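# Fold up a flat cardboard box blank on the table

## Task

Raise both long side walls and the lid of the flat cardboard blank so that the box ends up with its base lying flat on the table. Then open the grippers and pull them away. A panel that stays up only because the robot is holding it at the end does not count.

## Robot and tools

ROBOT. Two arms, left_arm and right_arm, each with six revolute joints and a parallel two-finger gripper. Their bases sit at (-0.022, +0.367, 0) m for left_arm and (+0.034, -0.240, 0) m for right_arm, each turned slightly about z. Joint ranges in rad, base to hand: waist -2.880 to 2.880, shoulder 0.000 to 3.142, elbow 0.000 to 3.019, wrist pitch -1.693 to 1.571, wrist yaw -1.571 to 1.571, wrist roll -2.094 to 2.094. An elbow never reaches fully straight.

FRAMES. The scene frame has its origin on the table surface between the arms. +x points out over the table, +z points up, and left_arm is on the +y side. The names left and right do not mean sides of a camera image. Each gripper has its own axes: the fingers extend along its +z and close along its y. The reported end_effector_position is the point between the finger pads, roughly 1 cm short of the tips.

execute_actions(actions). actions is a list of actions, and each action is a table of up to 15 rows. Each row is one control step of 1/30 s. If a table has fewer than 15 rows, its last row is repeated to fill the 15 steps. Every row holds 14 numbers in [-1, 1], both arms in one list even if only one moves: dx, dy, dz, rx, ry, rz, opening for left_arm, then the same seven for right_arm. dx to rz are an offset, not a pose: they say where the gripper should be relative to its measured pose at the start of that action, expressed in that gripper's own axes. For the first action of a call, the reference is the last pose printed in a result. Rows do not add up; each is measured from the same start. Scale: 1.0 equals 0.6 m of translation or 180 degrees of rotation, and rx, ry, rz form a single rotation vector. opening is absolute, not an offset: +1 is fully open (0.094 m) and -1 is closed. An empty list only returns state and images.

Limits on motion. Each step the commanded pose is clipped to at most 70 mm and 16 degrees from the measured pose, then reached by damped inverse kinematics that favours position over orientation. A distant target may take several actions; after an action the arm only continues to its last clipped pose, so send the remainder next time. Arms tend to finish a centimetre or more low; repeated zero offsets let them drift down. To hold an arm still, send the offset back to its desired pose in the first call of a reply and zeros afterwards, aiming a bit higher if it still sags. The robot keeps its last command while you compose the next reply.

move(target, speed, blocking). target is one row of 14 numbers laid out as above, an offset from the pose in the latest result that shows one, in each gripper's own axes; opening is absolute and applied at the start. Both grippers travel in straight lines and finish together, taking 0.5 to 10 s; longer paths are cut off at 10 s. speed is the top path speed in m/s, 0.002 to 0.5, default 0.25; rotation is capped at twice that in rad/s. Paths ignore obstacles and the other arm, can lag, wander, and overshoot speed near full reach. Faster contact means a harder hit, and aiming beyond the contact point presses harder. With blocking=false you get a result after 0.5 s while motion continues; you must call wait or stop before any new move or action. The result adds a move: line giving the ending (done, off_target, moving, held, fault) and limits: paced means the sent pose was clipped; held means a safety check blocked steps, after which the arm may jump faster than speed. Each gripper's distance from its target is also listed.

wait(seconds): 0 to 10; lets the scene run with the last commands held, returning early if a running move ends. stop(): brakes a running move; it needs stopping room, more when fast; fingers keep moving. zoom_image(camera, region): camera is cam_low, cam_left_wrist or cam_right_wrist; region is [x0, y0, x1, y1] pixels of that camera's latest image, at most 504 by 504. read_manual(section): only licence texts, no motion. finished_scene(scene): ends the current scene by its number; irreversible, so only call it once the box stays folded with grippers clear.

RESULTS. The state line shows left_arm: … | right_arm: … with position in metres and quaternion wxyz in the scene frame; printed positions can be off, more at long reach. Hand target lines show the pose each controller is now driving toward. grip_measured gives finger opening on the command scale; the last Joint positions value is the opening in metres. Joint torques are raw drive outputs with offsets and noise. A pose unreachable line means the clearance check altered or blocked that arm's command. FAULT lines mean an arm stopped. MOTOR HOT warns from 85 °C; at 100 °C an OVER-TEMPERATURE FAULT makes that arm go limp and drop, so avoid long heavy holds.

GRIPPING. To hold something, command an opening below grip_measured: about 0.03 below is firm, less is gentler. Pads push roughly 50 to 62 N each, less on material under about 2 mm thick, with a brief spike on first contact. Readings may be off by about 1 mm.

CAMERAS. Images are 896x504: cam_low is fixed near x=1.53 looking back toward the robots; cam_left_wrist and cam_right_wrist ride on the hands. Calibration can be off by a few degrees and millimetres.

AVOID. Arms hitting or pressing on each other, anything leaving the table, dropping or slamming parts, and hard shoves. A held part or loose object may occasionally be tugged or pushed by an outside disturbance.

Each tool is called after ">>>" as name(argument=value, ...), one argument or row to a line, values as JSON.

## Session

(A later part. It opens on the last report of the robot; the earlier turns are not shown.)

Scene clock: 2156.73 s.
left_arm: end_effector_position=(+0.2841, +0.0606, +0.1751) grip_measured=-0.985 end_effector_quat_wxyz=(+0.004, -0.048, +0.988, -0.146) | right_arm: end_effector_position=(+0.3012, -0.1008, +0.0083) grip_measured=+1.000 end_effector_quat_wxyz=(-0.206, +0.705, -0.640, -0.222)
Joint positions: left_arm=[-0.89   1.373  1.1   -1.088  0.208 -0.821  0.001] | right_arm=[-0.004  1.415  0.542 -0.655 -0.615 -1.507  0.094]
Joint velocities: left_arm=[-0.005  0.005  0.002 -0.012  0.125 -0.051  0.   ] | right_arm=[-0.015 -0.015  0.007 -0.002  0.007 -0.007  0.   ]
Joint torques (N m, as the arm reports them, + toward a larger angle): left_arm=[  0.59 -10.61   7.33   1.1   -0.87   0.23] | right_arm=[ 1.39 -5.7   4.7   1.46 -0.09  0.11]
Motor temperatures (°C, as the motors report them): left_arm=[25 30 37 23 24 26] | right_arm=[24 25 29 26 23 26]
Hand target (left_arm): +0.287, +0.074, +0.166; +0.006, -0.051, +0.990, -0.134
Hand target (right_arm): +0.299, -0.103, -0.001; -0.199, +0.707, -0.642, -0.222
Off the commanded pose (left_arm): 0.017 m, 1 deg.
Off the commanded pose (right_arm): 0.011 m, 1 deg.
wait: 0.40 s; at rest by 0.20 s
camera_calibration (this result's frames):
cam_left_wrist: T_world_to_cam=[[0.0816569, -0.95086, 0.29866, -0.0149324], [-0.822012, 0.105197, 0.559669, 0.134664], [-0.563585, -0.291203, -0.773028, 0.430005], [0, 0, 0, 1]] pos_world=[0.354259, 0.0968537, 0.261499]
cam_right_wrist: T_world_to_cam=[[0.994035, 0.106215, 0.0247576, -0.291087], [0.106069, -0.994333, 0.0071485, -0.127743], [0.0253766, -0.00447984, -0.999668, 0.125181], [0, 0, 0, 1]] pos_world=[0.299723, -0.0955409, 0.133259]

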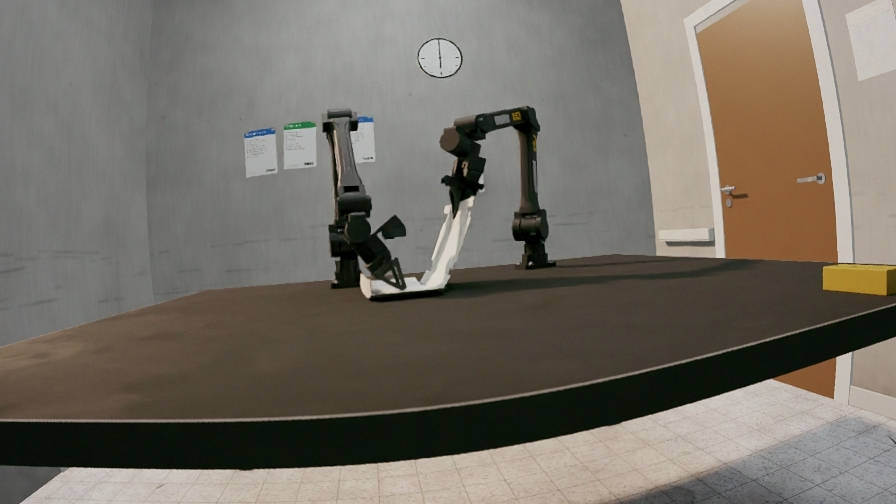

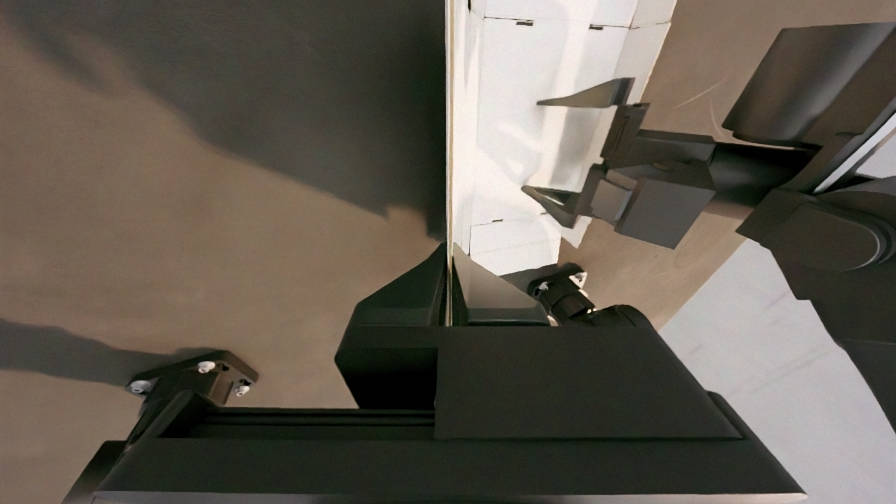

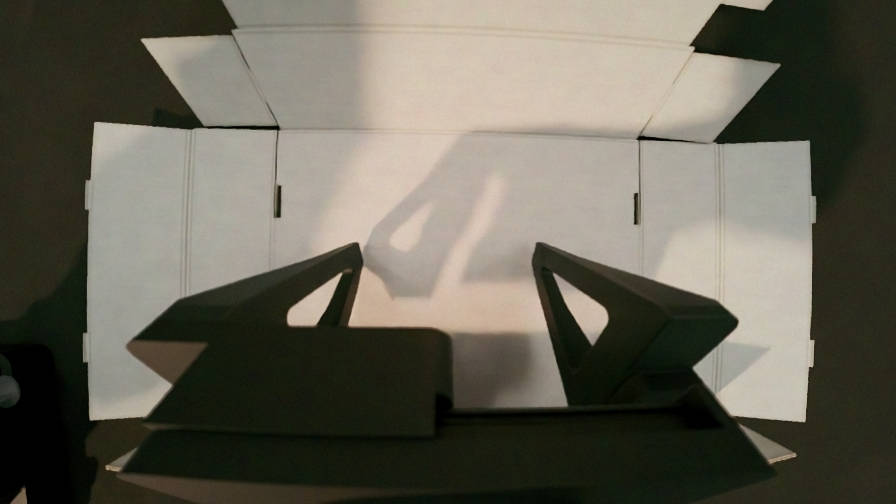

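>>> execute_actions(
  actions=[
    [[-0.0071,0.0273,0.0093,-0.0077,-0.0019,-0.0016,-1,0.0125,0.0037,0.0123,-0.0025,0.0035,0.001,1],[-0.0071,0.0286,0.0107,-0.0077,-0.0019,-0.0016,-1,0.0125,0.0037,0.0123,-0.0025,0.0035,0.001,1],[-0.0071,0.0299,0.012,-0.0077,-0.0019,-0.0016,-1,0.0125,0.0037,0.0123,-0.0025,0.0035,0.001,1],[-0.0071,0.0312,0.0134,-0.0077,-0.0019,-0.0016,-1,0.0125,0.0037,0.0123,-0.0025,0.0035,0.001,1],[-0.0071,0.0325,0.0147,-0.0077,-0.0019,-0.0016,-1,0.0125,0.0037,0.0123,-0.0025,0.0035,0.001,1],[-0.0071,0.0338,0.0161,-0.0077,-0.0019,-0.0016,-1,0.0125,0.0037,0.0123,-0.0025,0.0035,0.001,1],[-0.0071,0.0351,0.0174,-0.0077,-0.0019,-0.0016,-1,0.0125,0.0037,0.0123,-0.0025,0.0035,0.001,1],[-0.0072,0.0364,0.0188,-0.0077,-0.0019,-0.0016,-1,0.0125,0.0037,0.0123,-0.0025,0.0035,0.001,1],[-0.0072,0.0377,0.0201,-0.0077,-0.0019,-0.0016,-1,0.0125,0.0037,0.0123,-0.0025,0.0035,0.001,1],[-0.0072,0.039,0.0215,-0.0077,-0.0019,-0.0016,-1,0.0125,0.0037,0.0123,-0.0025,0.0035,0.001,1],[-0.0072,0.0403,0.0228,-0.0077,-0.0019,-0.0016,-1,0.0125,0.0037,0.0123,-0.0025,0.0035,0.001,1],[-0.0072,0.0416,0.0242,-0.0077,-0.0019,-0.0016,-1,0.0125,0.0037,0.0123,-0.0025,0.0035,0.001,1],[-0.0072,0.0429,0.0256,-0.0077,-0.0019,-0.0016,-1,0.0125,0.0037,0.0123,-0.0025,0.0035,0.001,1],[-0.0072,0.0441,0.027,-0.0077,-0.0019,-0.0016,-1,0.0125,0.0037,0.0123,-0.0025,0.0035,0.001,1],[-0.0072,0.0453,0.0283,-0.0077,-0.0019,-0.0016,-1,0.0125,0.0037,0.0123,-0.0025,0.0035,0.001,1]],
  ],
)

>>> wait(
  seconds=0.4,
)

>>> zoom_image(
  camera="cam_low",
  region=[400, 240, 480, 305],
)

Scene clock: 2196.83 s.
left_arm: end_effector_position=(+0.2834, +0.0676, +0.1692) grip_measured=-0.985 end_effector_quat_wxyz=(+0.007, -0.048, +0.987, -0.150) | right_arm: end_effector_position=(+0.3012, -0.1008, +0.0083) grip_measured=+1.000 end_effector_quat_wxyz=(-0.206, +0.705, -0.640, -0.222)
Joint positions: left_arm=[-0.877  1.359  1.068 -1.064  0.212 -0.81   0.001] | right_arm=[-0.004  1.415  0.542 -0.655 -0.615 -1.507  0.094]
Joint velocities: left_arm=[ 0.034 -0.034 -0.076  0.071  0.051  0.007  0.001] | right_arm=[-0.005  0.005  0.007 -0.007 -0.022  0.037  0.   ]
Joint torques (N m, as the arm reports them, + toward a larger angle): left_arm=[ 0.71 -9.26  6.7   1.43 -0.91  0.24] | right_arm=[ 1.41 -5.69  4.69  1.49 -0.09  0.11]
Motor temperatures (°C, as the motors report them): left_arm=[25 30 37 23 24 26] | right_arm=[24 25 29 26 23 26]
Hand target (left_arm): +0.286, +0.082, +0.151; +0.005, -0.051, +0.990, -0.134
Hand target (right_arm): +0.299, -0.103, -0.001; -0.200, +0.707, -0.642, -0.221
Off the commanded pose (left_arm): 0.023 m, 2 deg.
Off the commanded pose (right_arm): 0.011 m, 1 deg.
camera_calibration (this result's frames):
cam_left_wrist: T_world_to_cam=[[0.0811123, -0.948307, 0.306813, -0.00784836], [-0.825691, 0.108484, 0.553594, 0.138538], [-0.558261, -0.298236, -0.774209, 0.426288], [0, 0, 0, 1]] pos_world=[0.353006, 0.104663, 0.25575]
cam_right_wrist: T_world_to_cam=[[0.994035, 0.106215, 0.0247576, -0.291087], [0.106069, -0.994333, 0.0071485, -0.127743], [0.0253766, -0.00447984, -0.999668, 0.125181], [0, 0, 0, 1]] pos_world=[0.299723, -0.0955409, 0.133259]

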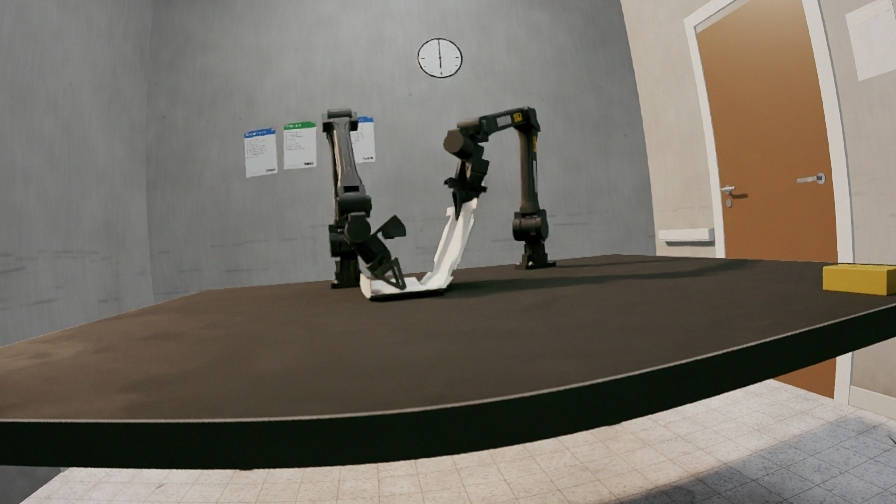

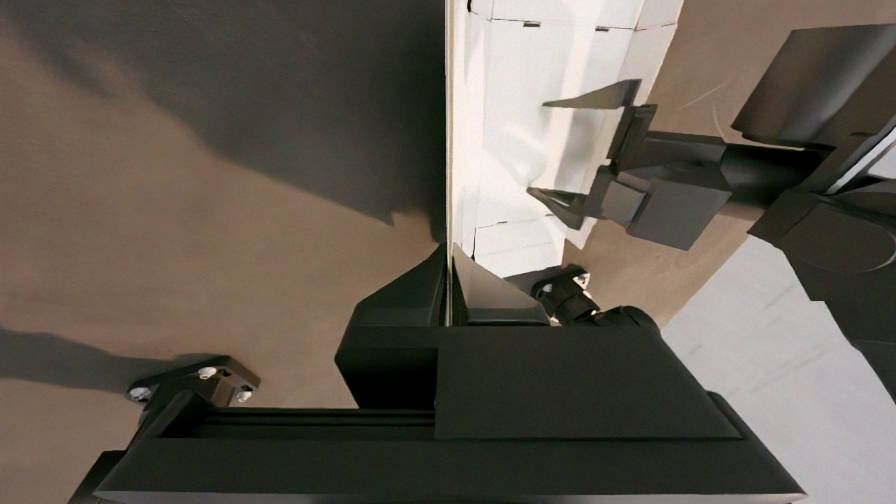

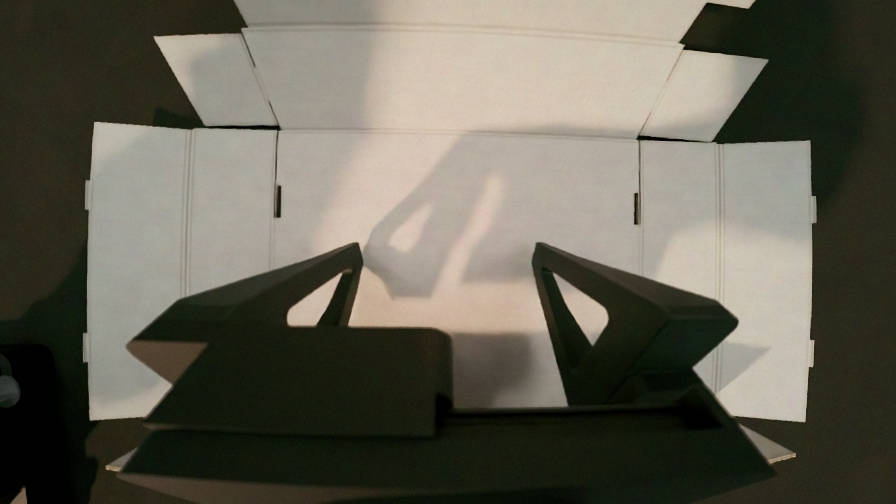

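Scene clock: 2197.23 s.
left_arm: end_effector_position=(+0.2833, +0.0689, +0.1678) grip_measured=-0.985 end_effector_quat_wxyz=(+0.007, -0.048, +0.987, -0.150) | right_arm: end_effector_position=(+0.3012, -0.1008, +0.0083) grip_measured=+1.000 end_effector_quat_wxyz=(-0.206, +0.705, -0.640, -0.222)
Joint positions: left_arm=[-0.875  1.358  1.063 -1.06   0.213 -0.807  0.001] | right_arm=[-0.004  1.415  0.542 -0.655 -0.615 -1.507  0.094]
Joint velocities: left_arm=[-0.005 -0.005 -0.007 -0.007  0.007 -0.007 -0.   ] | right_arm=[ 0.015  0.005 -0.007 -0.012 -0.022  0.022  0.   ]
Joint torques (N m, as the arm reports them, + toward a larger angle): left_arm=[ 0.56 -9.03  6.86  1.42 -0.94  0.26] | right_arm=[ 1.39 -5.67  4.69  1.49 -0.09  0.11]
Motor temperatures (°C, as the motors report them): left_arm=[25 30 37 23 24 26] | right_arm=[24 25 29 26 23 26]
Hand target (left_arm): +0.286, +0.082, +0.151; +0.005, -0.051, +0.990, -0.134
Hand target (right_arm): +0.299, -0.103, -0.001; -0.200, +0.707, -0.642, -0.221
Off the commanded pose (left_arm): 0.022 m, 2 deg.
Off the commanded pose (right_arm): 0.011 m, 1 deg.
wait: 0.40 s; at rest by 0.20 s
camera_calibration (this result's frames):
cam_left_wrist: T_world_to_cam=[[0.0807079, -0.948344, 0.306807, -0.00609691], [-0.825797, 0.108751, 0.553382, 0.139157], [-0.558162, -0.298022, -0.774363, 0.425497], [0, 0, 0, 1]] pos_world=[0.352904, 0.105892, 0.254353]
cam_right_wrist: T_world_to_cam=[[0.994035, 0.106215, 0.0247576, -0.291087], [0.106069, -0.994333, 0.0071485, -0.127743], [0.0253766, -0.00447984, -0.999668, 0.125181], [0, 0, 0, 1]] pos_world=[0.299723, -0.0955409, 0.133259]

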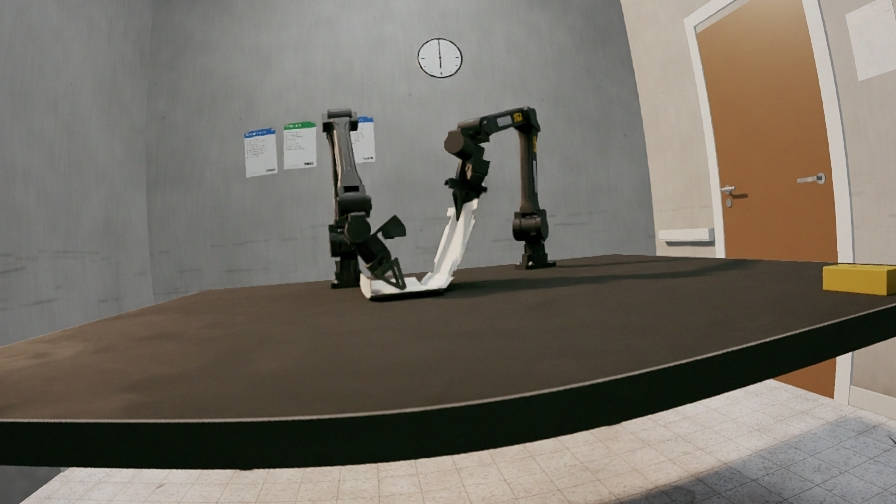

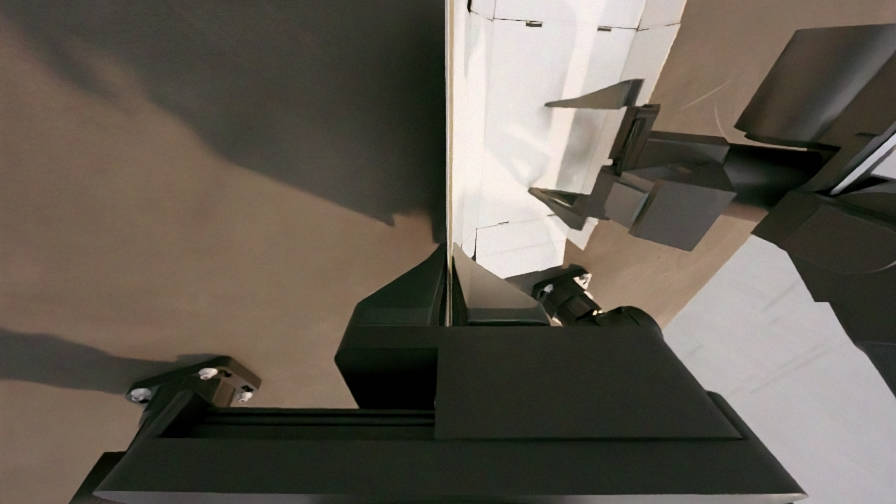

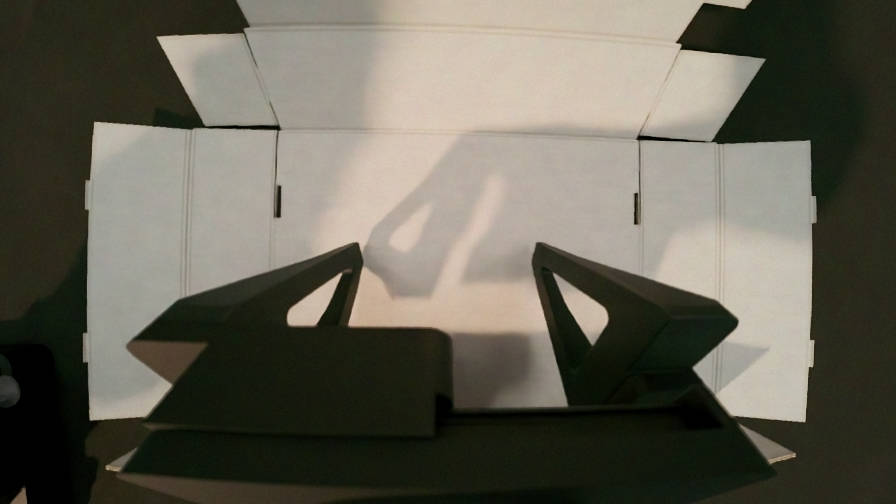

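Region (400, 240, 480, 305) of cam_low's 896x504 image, scaled by 6.300, with more detail than that image has; it fills the top 410 rows of this view, and the rest is white.

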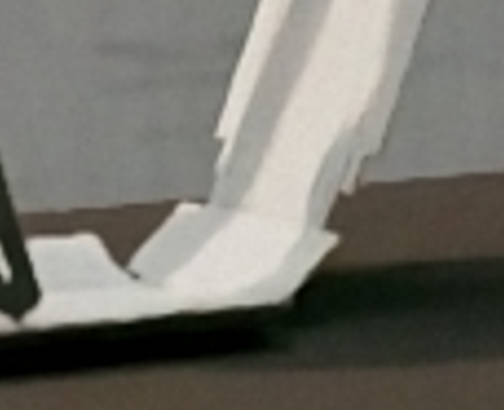

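>>> execute_actions(
  actions=[
    [[-0.007,0.0296,0.0219,-0.0104,0.0005,-0.0019,-1,0.0125,0.0037,0.0123,-0.0025,0.0035,0.001,1],[-0.007,0.0307,0.0234,-0.0104,0.0005,-0.0019,-1,0.0125,0.0037,0.0123,-0.0025,0.0035,0.001,1],[-0.007,0.0317,0.0248,-0.0104,0.0005,-0.0019,-1,0.0125,0.0037,0.0123,-0.0025,0.0035,0.001,1],[-0.007,0.0328,0.0263,-0.0104,0.0005,-0.0019,-1,0.0125,0.0037,0.0123,-0.0025,0.0035,0.001,1],[-0.007,0.0338,0.0278,-0.0104,0.0005,-0.0019,-1,0.0125,0.0037,0.0123,-0.0025,0.0035,0.001,1],[-0.007,0.0349,0.0293,-0.0104,0.0005,-0.0019,-1,0.0125,0.0037,0.0123,-0.0025,0.0035,0.001,1],[-0.007,0.0359,0.0308,-0.0104,0.0005,-0.0019,-1,0.0125,0.0037,0.0123,-0.0025,0.0035,0.001,1],[-0.007,0.037,0.0322,-0.0104,0.0005,-0.0019,-1,0.0125,0.0037,0.0123,-0.0025,0.0035,0.001,1],[-0.007,0.038,0.0337,-0.0104,0.0005,-0.0019,-1,0.0125,0.0037,0.0123,-0.0025,0.0035,0.001,1],[-0.007,0.0391,0.0352,-0.0104,0.0005,-0.0019,-1,0.0125,0.0037,0.0123,-0.0025,0.0035,0.001,1],[-0.007,0.0401,0.0367,-0.0104,0.0005,-0.0019,-1,0.0125,0.0037,0.0123,-0.0025,0.0035,0.001,1],[-0.007,0.0412,0.0382,-0.0104,0.0005,-0.0019,-1,0.0125,0.0037,0.0123,-0.0025,0.0035,0.001,1],[-0.007,0.0422,0.0396,-0.0104,0.0005,-0.0019,-1,0.0125,0.0037,0.0123,-0.0025,0.0035,0.001,1],[-0.007,0.0433,0.0411,-0.0104,0.0005,-0.0019,-1,0.0125,0.0037,0.0123,-0.0025,0.0035,0.001,1],[-0.007,0.0443,0.0426,-0.0104,0.0005,-0.0019,-1,0.0125,0.0037,0.0123,-0.0025,0.0035,0.001,1]],
  ],
)

>>> wait(
  seconds=0.4,
)

>>> zoom_image(
  camera="cam_right_wrist",
  region=[220, 0, 720, 160],
)

Scene clock: 2223.33 s.
left_arm: end_effector_position=(+0.2827, +0.0748, +0.1583) grip_measured=-0.985 end_effector_quat_wxyz=(+0.009, -0.048, +0.987, -0.151) | right_arm: end_effector_position=(+0.3012, -0.1008, +0.0084) grip_measured=+1.000 end_effector_quat_wxyz=(-0.207, +0.705, -0.640, -0.223)
Joint positions: left_arm=[-0.864  1.353  1.032 -1.032  0.214 -0.797  0.001] | right_arm=[-0.004  1.415  0.542 -0.655 -0.616 -1.507  0.094]
Joint velocities: left_arm=[ 0.005 -0.015 -0.085  0.081 -0.037  0.007 -0.001] | right_arm=[-0.005  0.005  0.007 -0.017  0.051 -0.007  0.   ]
Joint torques (N m, as the arm reports them, + toward a larger angle): left_arm=[ 0.81 -8.76  6.86  1.75 -0.92  0.18] | right_arm=[ 1.39 -5.7   4.68  1.49 -0.1   0.11]
Motor temperatures (°C, as the motors report them): left_arm=[25 30 36 23 24 26] | right_arm=[24 25 29 26 23 26]
Hand target (left_arm): +0.285, +0.087, +0.136; +0.005, -0.051, +0.990, -0.134
Hand target (right_arm): +0.299, -0.103, -0.001; -0.200, +0.707, -0.642, -0.222
Off the commanded pose (left_arm): 0.026 m, 2 deg.
Off the commanded pose (right_arm): 0.011 m, 1 deg.
camera_calibration (this result's frames):
cam_left_wrist: T_world_to_cam=[[0.0805662, -0.947711, 0.308794, 0.00220463], [-0.827656, 0.109024, 0.550545, 0.144252], [-0.555423, -0.29993, -0.775595, 0.419142], [0, 0, 0, 1]] pos_world=[0.352015, 0.112076, 0.244986]
cam_right_wrist: T_world_to_cam=[[0.994035, 0.106222, 0.0247425, -0.291083], [0.106086, -0.994334, 0.00676769, -0.127692], [0.0253212, -0.00410249, -0.999671, 0.125274], [0, 0, 0, 1]] pos_world=[0.299721, -0.0955353, 0.133299]

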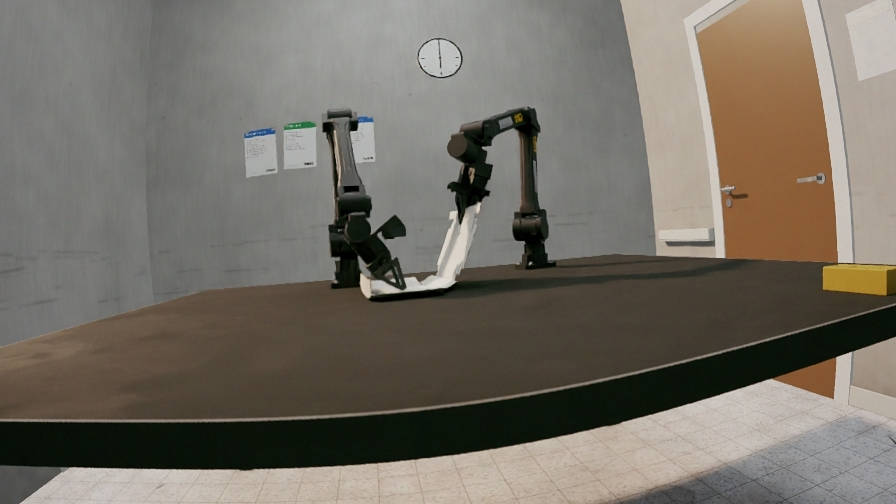

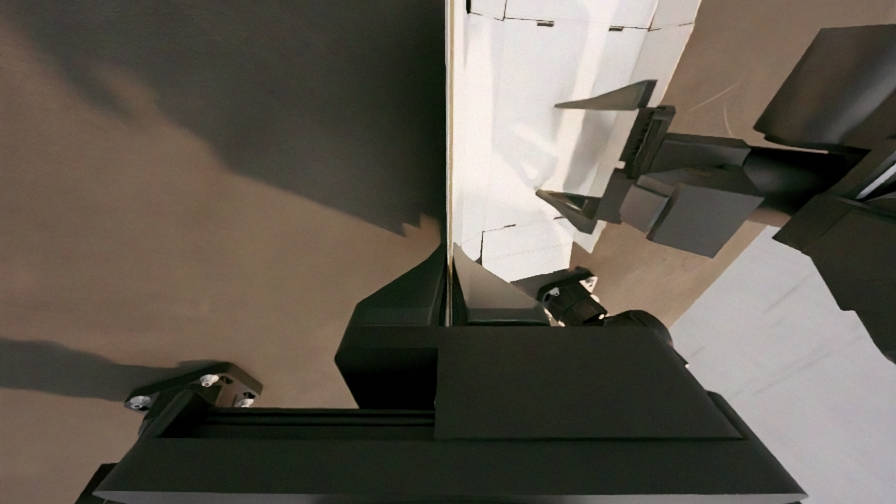

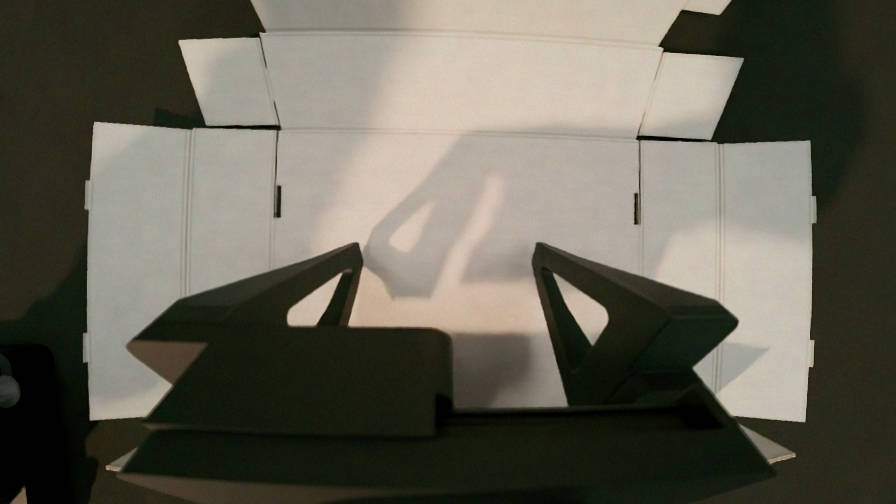

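Scene clock: 2223.73 s.
left_arm: end_effector_position=(+0.2827, +0.0763, +0.1559) grip_measured=-0.985 end_effector_quat_wxyz=(+0.008, -0.048, +0.987, -0.151) | right_arm: end_effector_position=(+0.3012, -0.1008, +0.0084) grip_measured=+1.000 end_effector_quat_wxyz=(-0.207, +0.705, -0.640, -0.223)
Joint positions: left_arm=[-0.861  1.353  1.026 -1.027  0.214 -0.795  0.001] | right_arm=[-0.004  1.415  0.542 -0.655 -0.616 -1.507  0.094]
Joint velocities: left_arm=[-0.005 -0.005 -0.002 -0.012  0.051  0.022  0.   ] | right_arm=[ 0.015  0.005 -0.017  0.007 -0.022 -0.081  0.   ]
Joint torques (N m, as the arm reports them, + toward a larger angle): left_arm=[ 0.01 -8.35  6.93  1.7  -0.88  0.21] | right_arm=[ 1.4  -5.74  4.69  1.48 -0.09  0.11]
Motor temperatures (°C, as the motors report them): left_arm=[25 30 36 23 24 26] | right_arm=[24 25 29 26 23 26]
Hand target (left_arm): +0.285, +0.087, +0.136; +0.005, -0.051, +0.990, -0.134
Hand target (right_arm): +0.299, -0.103, -0.001; -0.200, +0.707, -0.642, -0.222
Off the commanded pose (left_arm): 0.023 m, 2 deg.
Off the commanded pose (right_arm): 0.011 m, 1 deg.
wait: 0.40 s; at rest by 0.23 s
camera_calibration (this result's frames):
cam_left_wrist: T_world_to_cam=[[0.0807126, -0.947947, 0.308028, 0.00444734], [-0.827615, 0.108483, 0.550713, 0.145381], [-0.555463, -0.299378, -0.775779, 0.417689], [0, 0, 0, 1]] pos_world=[0.351971, 0.113492, 0.242601]
cam_right_wrist: T_world_to_cam=[[0.994035, 0.106222, 0.0247425, -0.291083], [0.106086, -0.994334, 0.00676769, -0.127692], [0.0253212, -0.00410249, -0.999671, 0.125274], [0, 0, 0, 1]] pos_world=[0.299721, -0.0955353, 0.133299]

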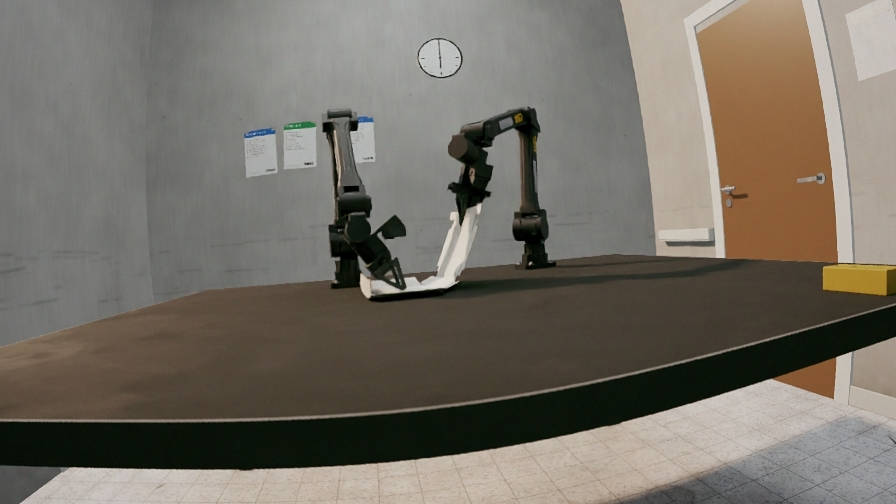

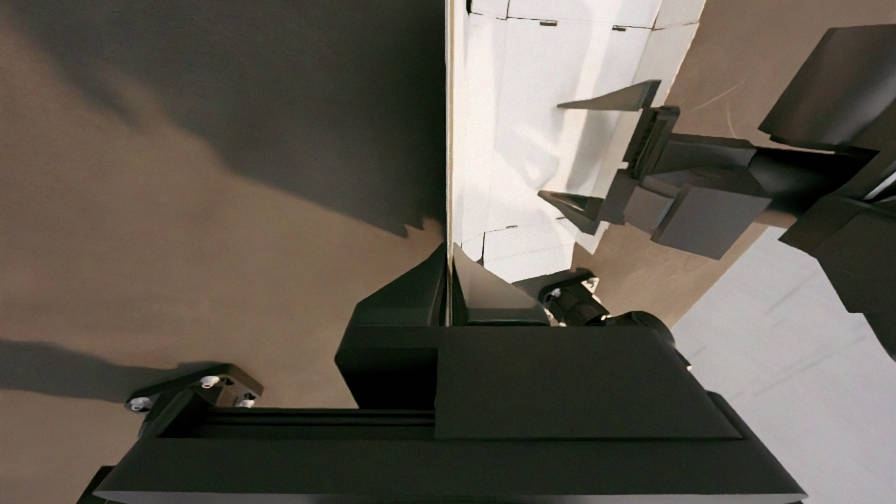

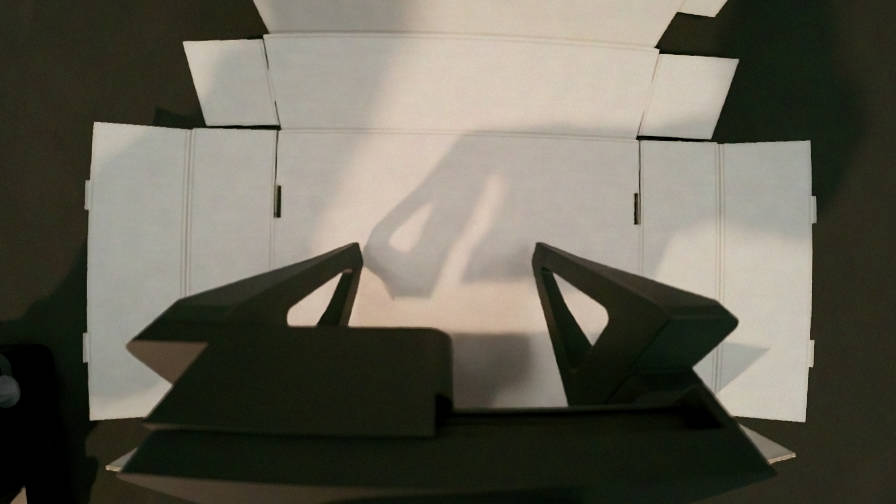

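Region (220, 0, 720, 160) of cam_right_wrist's 896x504 image, scaled by 1.008, with more detail than that image has; it fills the top 161 rows of this view, and the rest is white.

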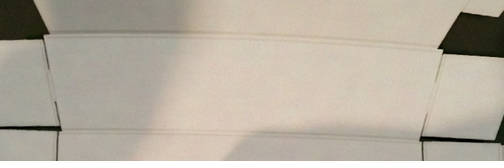

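>>> execute_actions(
  actions=[
    [[-0.0063,0.022,0.021,-0.011,0.001,-0.002,-1,0.0125,0.0037,0.0124,-0.0025,0.0038,0.001,1],[-0.0062,0.016,0.014,-0.011,0.001,-0.002,-1,0.0125,0.0037,0.0124,-0.0025,0.0038,0.001,1],[-0.0061,0.010,0.007,-0.011,0.001,-0.002,-1,0.0125,0.0037,0.0124,-0.0025,0.0038,0.001,1],[-0.006,0.003,0.000,-0.011,0.001,-0.002,-1,0.0125,0.0037,0.0124,-0.0025,0.0038,0.001,1],[-0.006,-0.004,-0.007,-0.011,0.001,-0.002,-1,0.0125,0.0037,0.0124,-0.0025,0.0038,0.001,1],[-0.0059,-0.011,-0.014,-0.011,0.001,-0.002,-1,0.0125,0.0037,0.0124,-0.0025,0.0038,0.001,1],[-0.0058,-0.018,-0.020,-0.011,0.001,-0.002,-1,0.0125,0.0037,0.0124,-0.0025,0.0038,0.001,1],[-0.0057,-0.025,-0.025,-0.011,0.001,-0.002,-1,0.0125,0.0037,0.0124,-0.0025,0.0038,0.001,1],[-0.0056,-0.032,-0.030,-0.011,0.001,-0.002,-1,0.0125,0.0037,0.0124,-0.0025,0.0038,0.001,1],[-0.0055,-0.039,-0.034,-0.011,0.001,-0.002,-1,0.0125,0.0037,0.0124,-0.0025,0.0038,0.001,1],[-0.0054,-0.046,-0.037,-0.011,0.001,-0.002,-1,0.0125,0.0037,0.0124,-0.0025,0.0038,0.001,1],[-0.0053,-0.053,-0.040,-0.011,0.001,-0.002,-1,0.0125,0.0037,0.0124,-0.0025,0.0038,0.001,1],[-0.0052,-0.060,-0.042,-0.011,0.001,-0.002,-1,0.0125,0.0037,0.0124,-0.0025,0.0038,0.001,1],[-0.0051,-0.067,-0.044,-0.011,0.001,-0.002,-1,0.0125,0.0037,0.0124,-0.0025,0.0038,0.001,1],[-0.005,-0.074,-0.045,-0.011,0.001,-0.002,-1,0.0125,0.0037,0.0124,-0.0025,0.0038,0.001,1]],
  ],
)

>>> wait(
  seconds=0.4,
)

>>> zoom_image(
  camera="cam_low",
  region=[340, 160, 510, 310],
)

Scene clock: 2250.77 s.
left_arm: end_effector_position=(+0.2806, +0.0585, +0.1837) grip_measured=-0.985 end_effector_quat_wxyz=(+0.005, -0.051, +0.989, -0.141) | right_arm: end_effector_position=(+0.3017, -0.1006, +0.0085) grip_measured=+1.000 end_effector_quat_wxyz=(-0.208, +0.705, -0.640, -0.222)
Joint positions: left_arm=[-0.904  1.366  1.117 -1.115  0.195 -0.84   0.001] | right_arm=[-0.004  1.415  0.542 -0.652 -0.616 -1.506  0.094]
Joint velocities: left_arm=[-0.181  0.171  0.266 -0.168 -0.007 -0.227 -0.001] | right_arm=[ 0.005 -0.015 -0.012 -0.002 -0.022 -0.022  0.   ]
Joint torques (N m, as the arm reports them, + toward a larger angle): left_arm=[-2.02 -9.25 14.1   0.06 -0.58  0.13] | right_arm=[ 1.41 -5.73  4.71  1.41 -0.02  0.11]
Motor temperatures (°C, as the motors report them): left_arm=[25 30 36 23 24 26] | right_arm=[24 25 29 26 23 26]
Hand target (left_arm): +0.288, +0.043, +0.195; +0.007, -0.051, +0.989, -0.136
Hand target (right_arm): +0.299, -0.103, -0.001; -0.199, +0.707, -0.642, -0.221
Off the commanded pose (left_arm): 0.021 m, 1 deg.
Off the commanded pose (right_arm): 0.011 m, 1 deg.
camera_calibration (this result's frames):
cam_left_wrist: T_world_to_cam=[[0.0872984, -0.953306, 0.289115, -0.0189358], [-0.823672, 0.0941628, 0.559194, 0.128419], [-0.560306, -0.286952, -0.776991, 0.433592], [0, 0, 0, 1]] pos_world=[0.350372, 0.0942764, 0.270561]
cam_right_wrist: T_world_to_cam=[[0.994091, 0.105302, 0.026336, -0.29169], [0.105182, -0.994435, 0.00589933, -0.127297], [0.0268106, -0.0030944, -0.999636, 0.125011], [0, 0, 0, 1]] pos_world=[0.300005, -0.095486, 0.133398]

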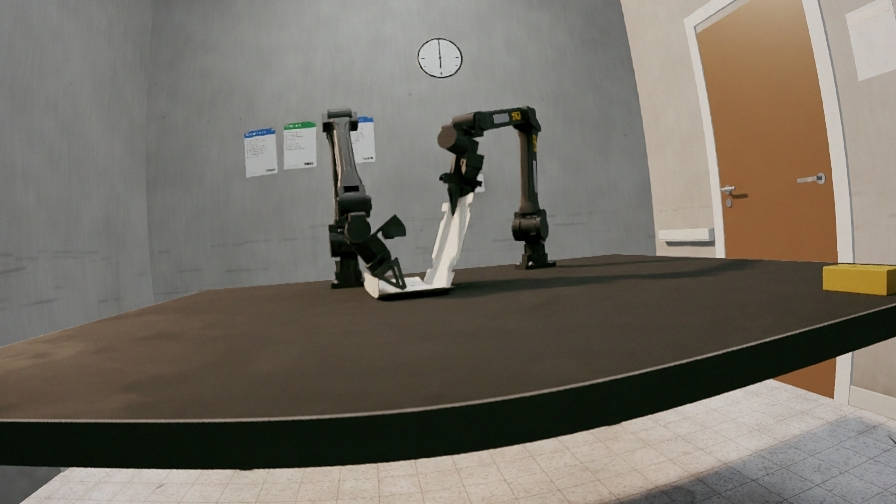

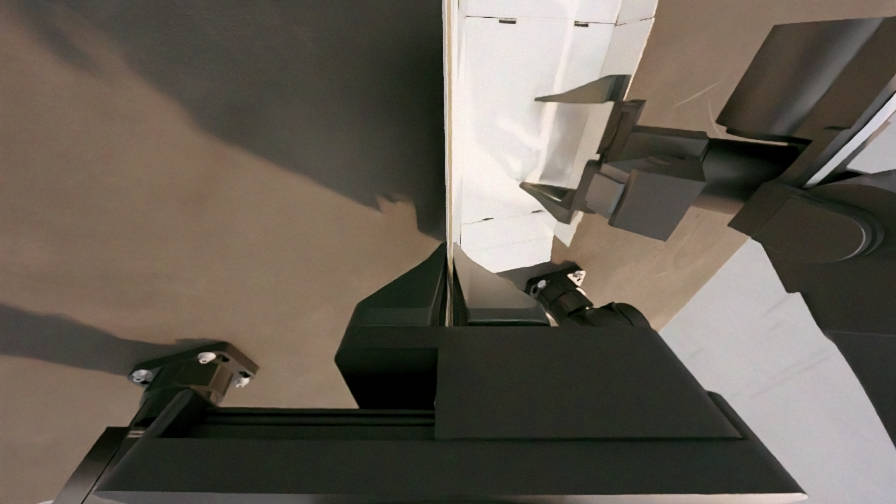

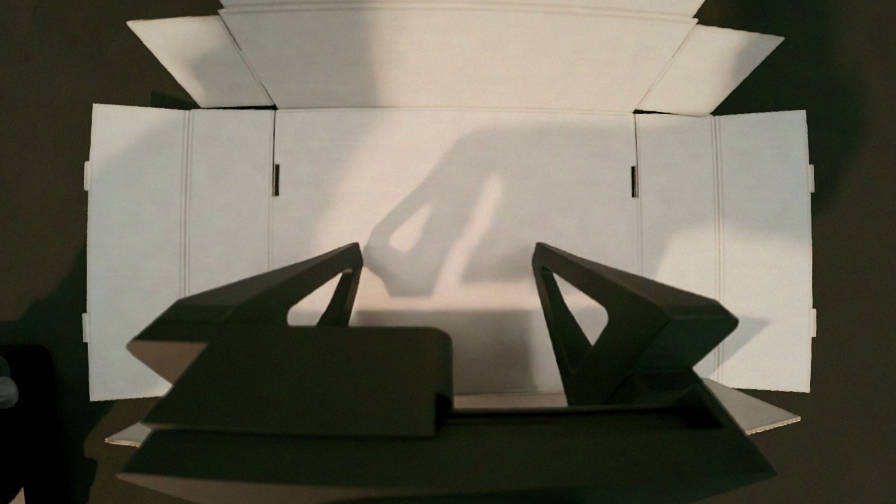

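Scene clock: 2251.17 s.
left_arm: end_effector_position=(+0.2818, +0.0523, +0.1857) grip_measured=-0.985 end_effector_quat_wxyz=(+0.003, -0.054, +0.989, -0.138) | right_arm: end_effector_position=(+0.3018, -0.1006, +0.0085) grip_measured=+1.000 end_effector_quat_wxyz=(-0.208, +0.705, -0.640, -0.222)
Joint positions: left_arm=[-0.915  1.382  1.139 -1.127  0.19  -0.856  0.001] | right_arm=[-0.004  1.415  0.542 -0.652 -0.616 -1.506  0.094]
Joint velocities: left_arm=[-0.005 -0.005 -0.012  0.012 -0.007  0.051  0.002] | right_arm=[ 0.005 -0.005 -0.002  0.002 -0.007 -0.007  0.   ]
Joint torques (N m, as the arm reports them, + toward a larger angle): left_arm=[-1.85 -8.62 13.49  0.17 -0.56 -0.02] | right_arm=[ 1.4  -5.73  4.7   1.4  -0.01  0.1 ]
Motor temperatures (°C, as the motors report them): left_arm=[25 30 36 23 24 26] | right_arm=[24 25 29 26 23 26]
Hand target (left_arm): +0.288, +0.043, +0.195; +0.007, -0.051, +0.989, -0.136
Hand target (right_arm): +0.299, -0.103, -0.001; -0.199, +0.707, -0.642, -0.221
Off the commanded pose (left_arm): 0.015 m, 1 deg.
Off the commanded pose (right_arm): 0.011 m, 1 deg.
wait: 0.40 s; at rest by 0.23 s
camera_calibration (this result's frames):
cam_left_wrist: T_world_to_cam=[[0.0947852, -0.954763, 0.281856, -0.026232], [-0.820766, 0.0852715, 0.564865, 0.127413], [-0.563346, -0.284879, -0.775555, 0.434575], [0, 0, 0, 1]] pos_world=[0.351879, 0.0878911, 0.272459]
cam_right_wrist: T_world_to_cam=[[0.994081, 0.105301, 0.026717, -0.291772], [0.10518, -0.994436, 0.00588378, -0.127293], [0.0271879, -0.00303886, -0.999626, 0.124904], [0, 0, 0, 1]] pos_world=[0.300038, -0.0954811, 0.133402]

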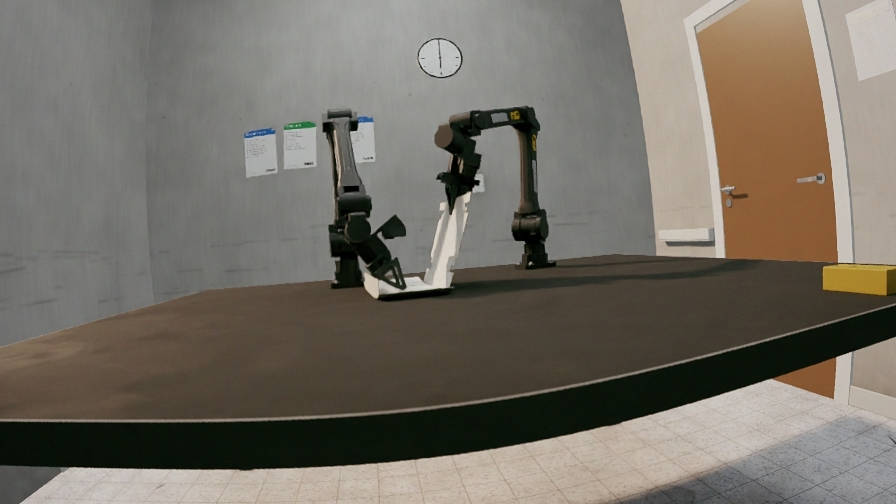

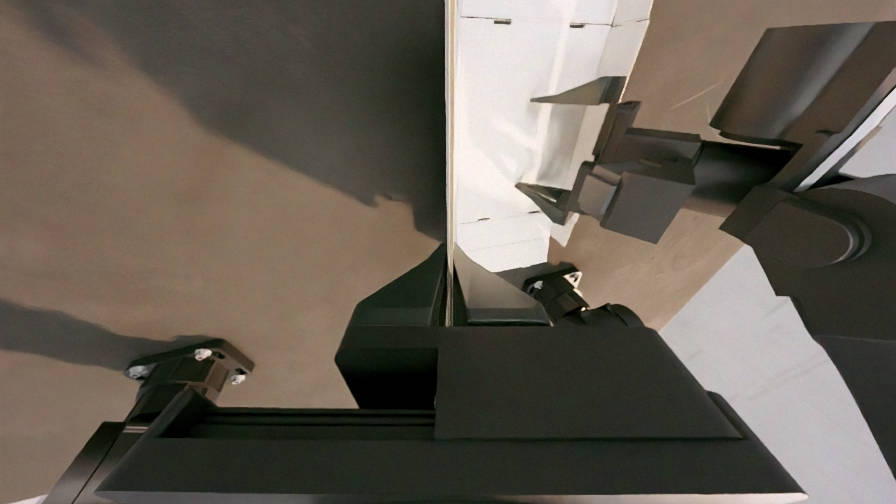

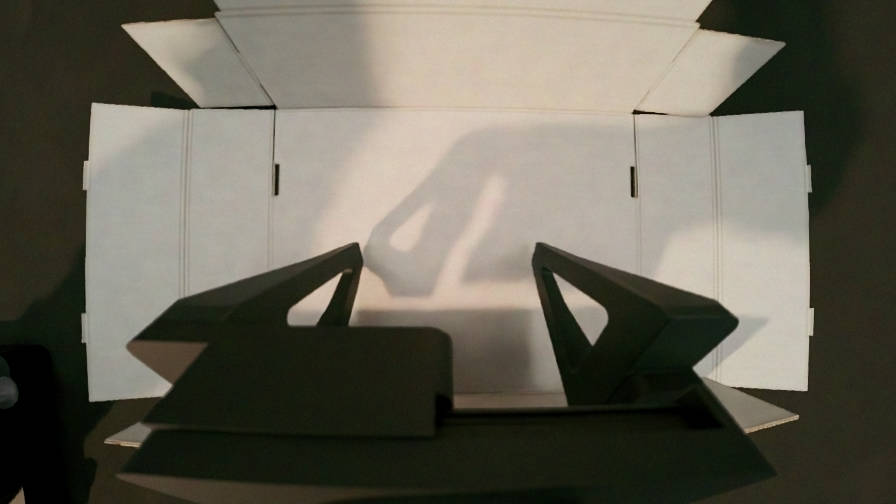

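Region (340, 160, 510, 310) of cam_low's 896x504 image, scaled by 2.965, with more detail than that image has; it fills the top 445 rows of this view, and the rest is white.

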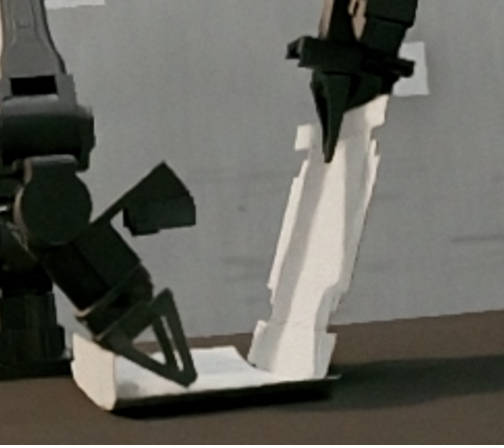

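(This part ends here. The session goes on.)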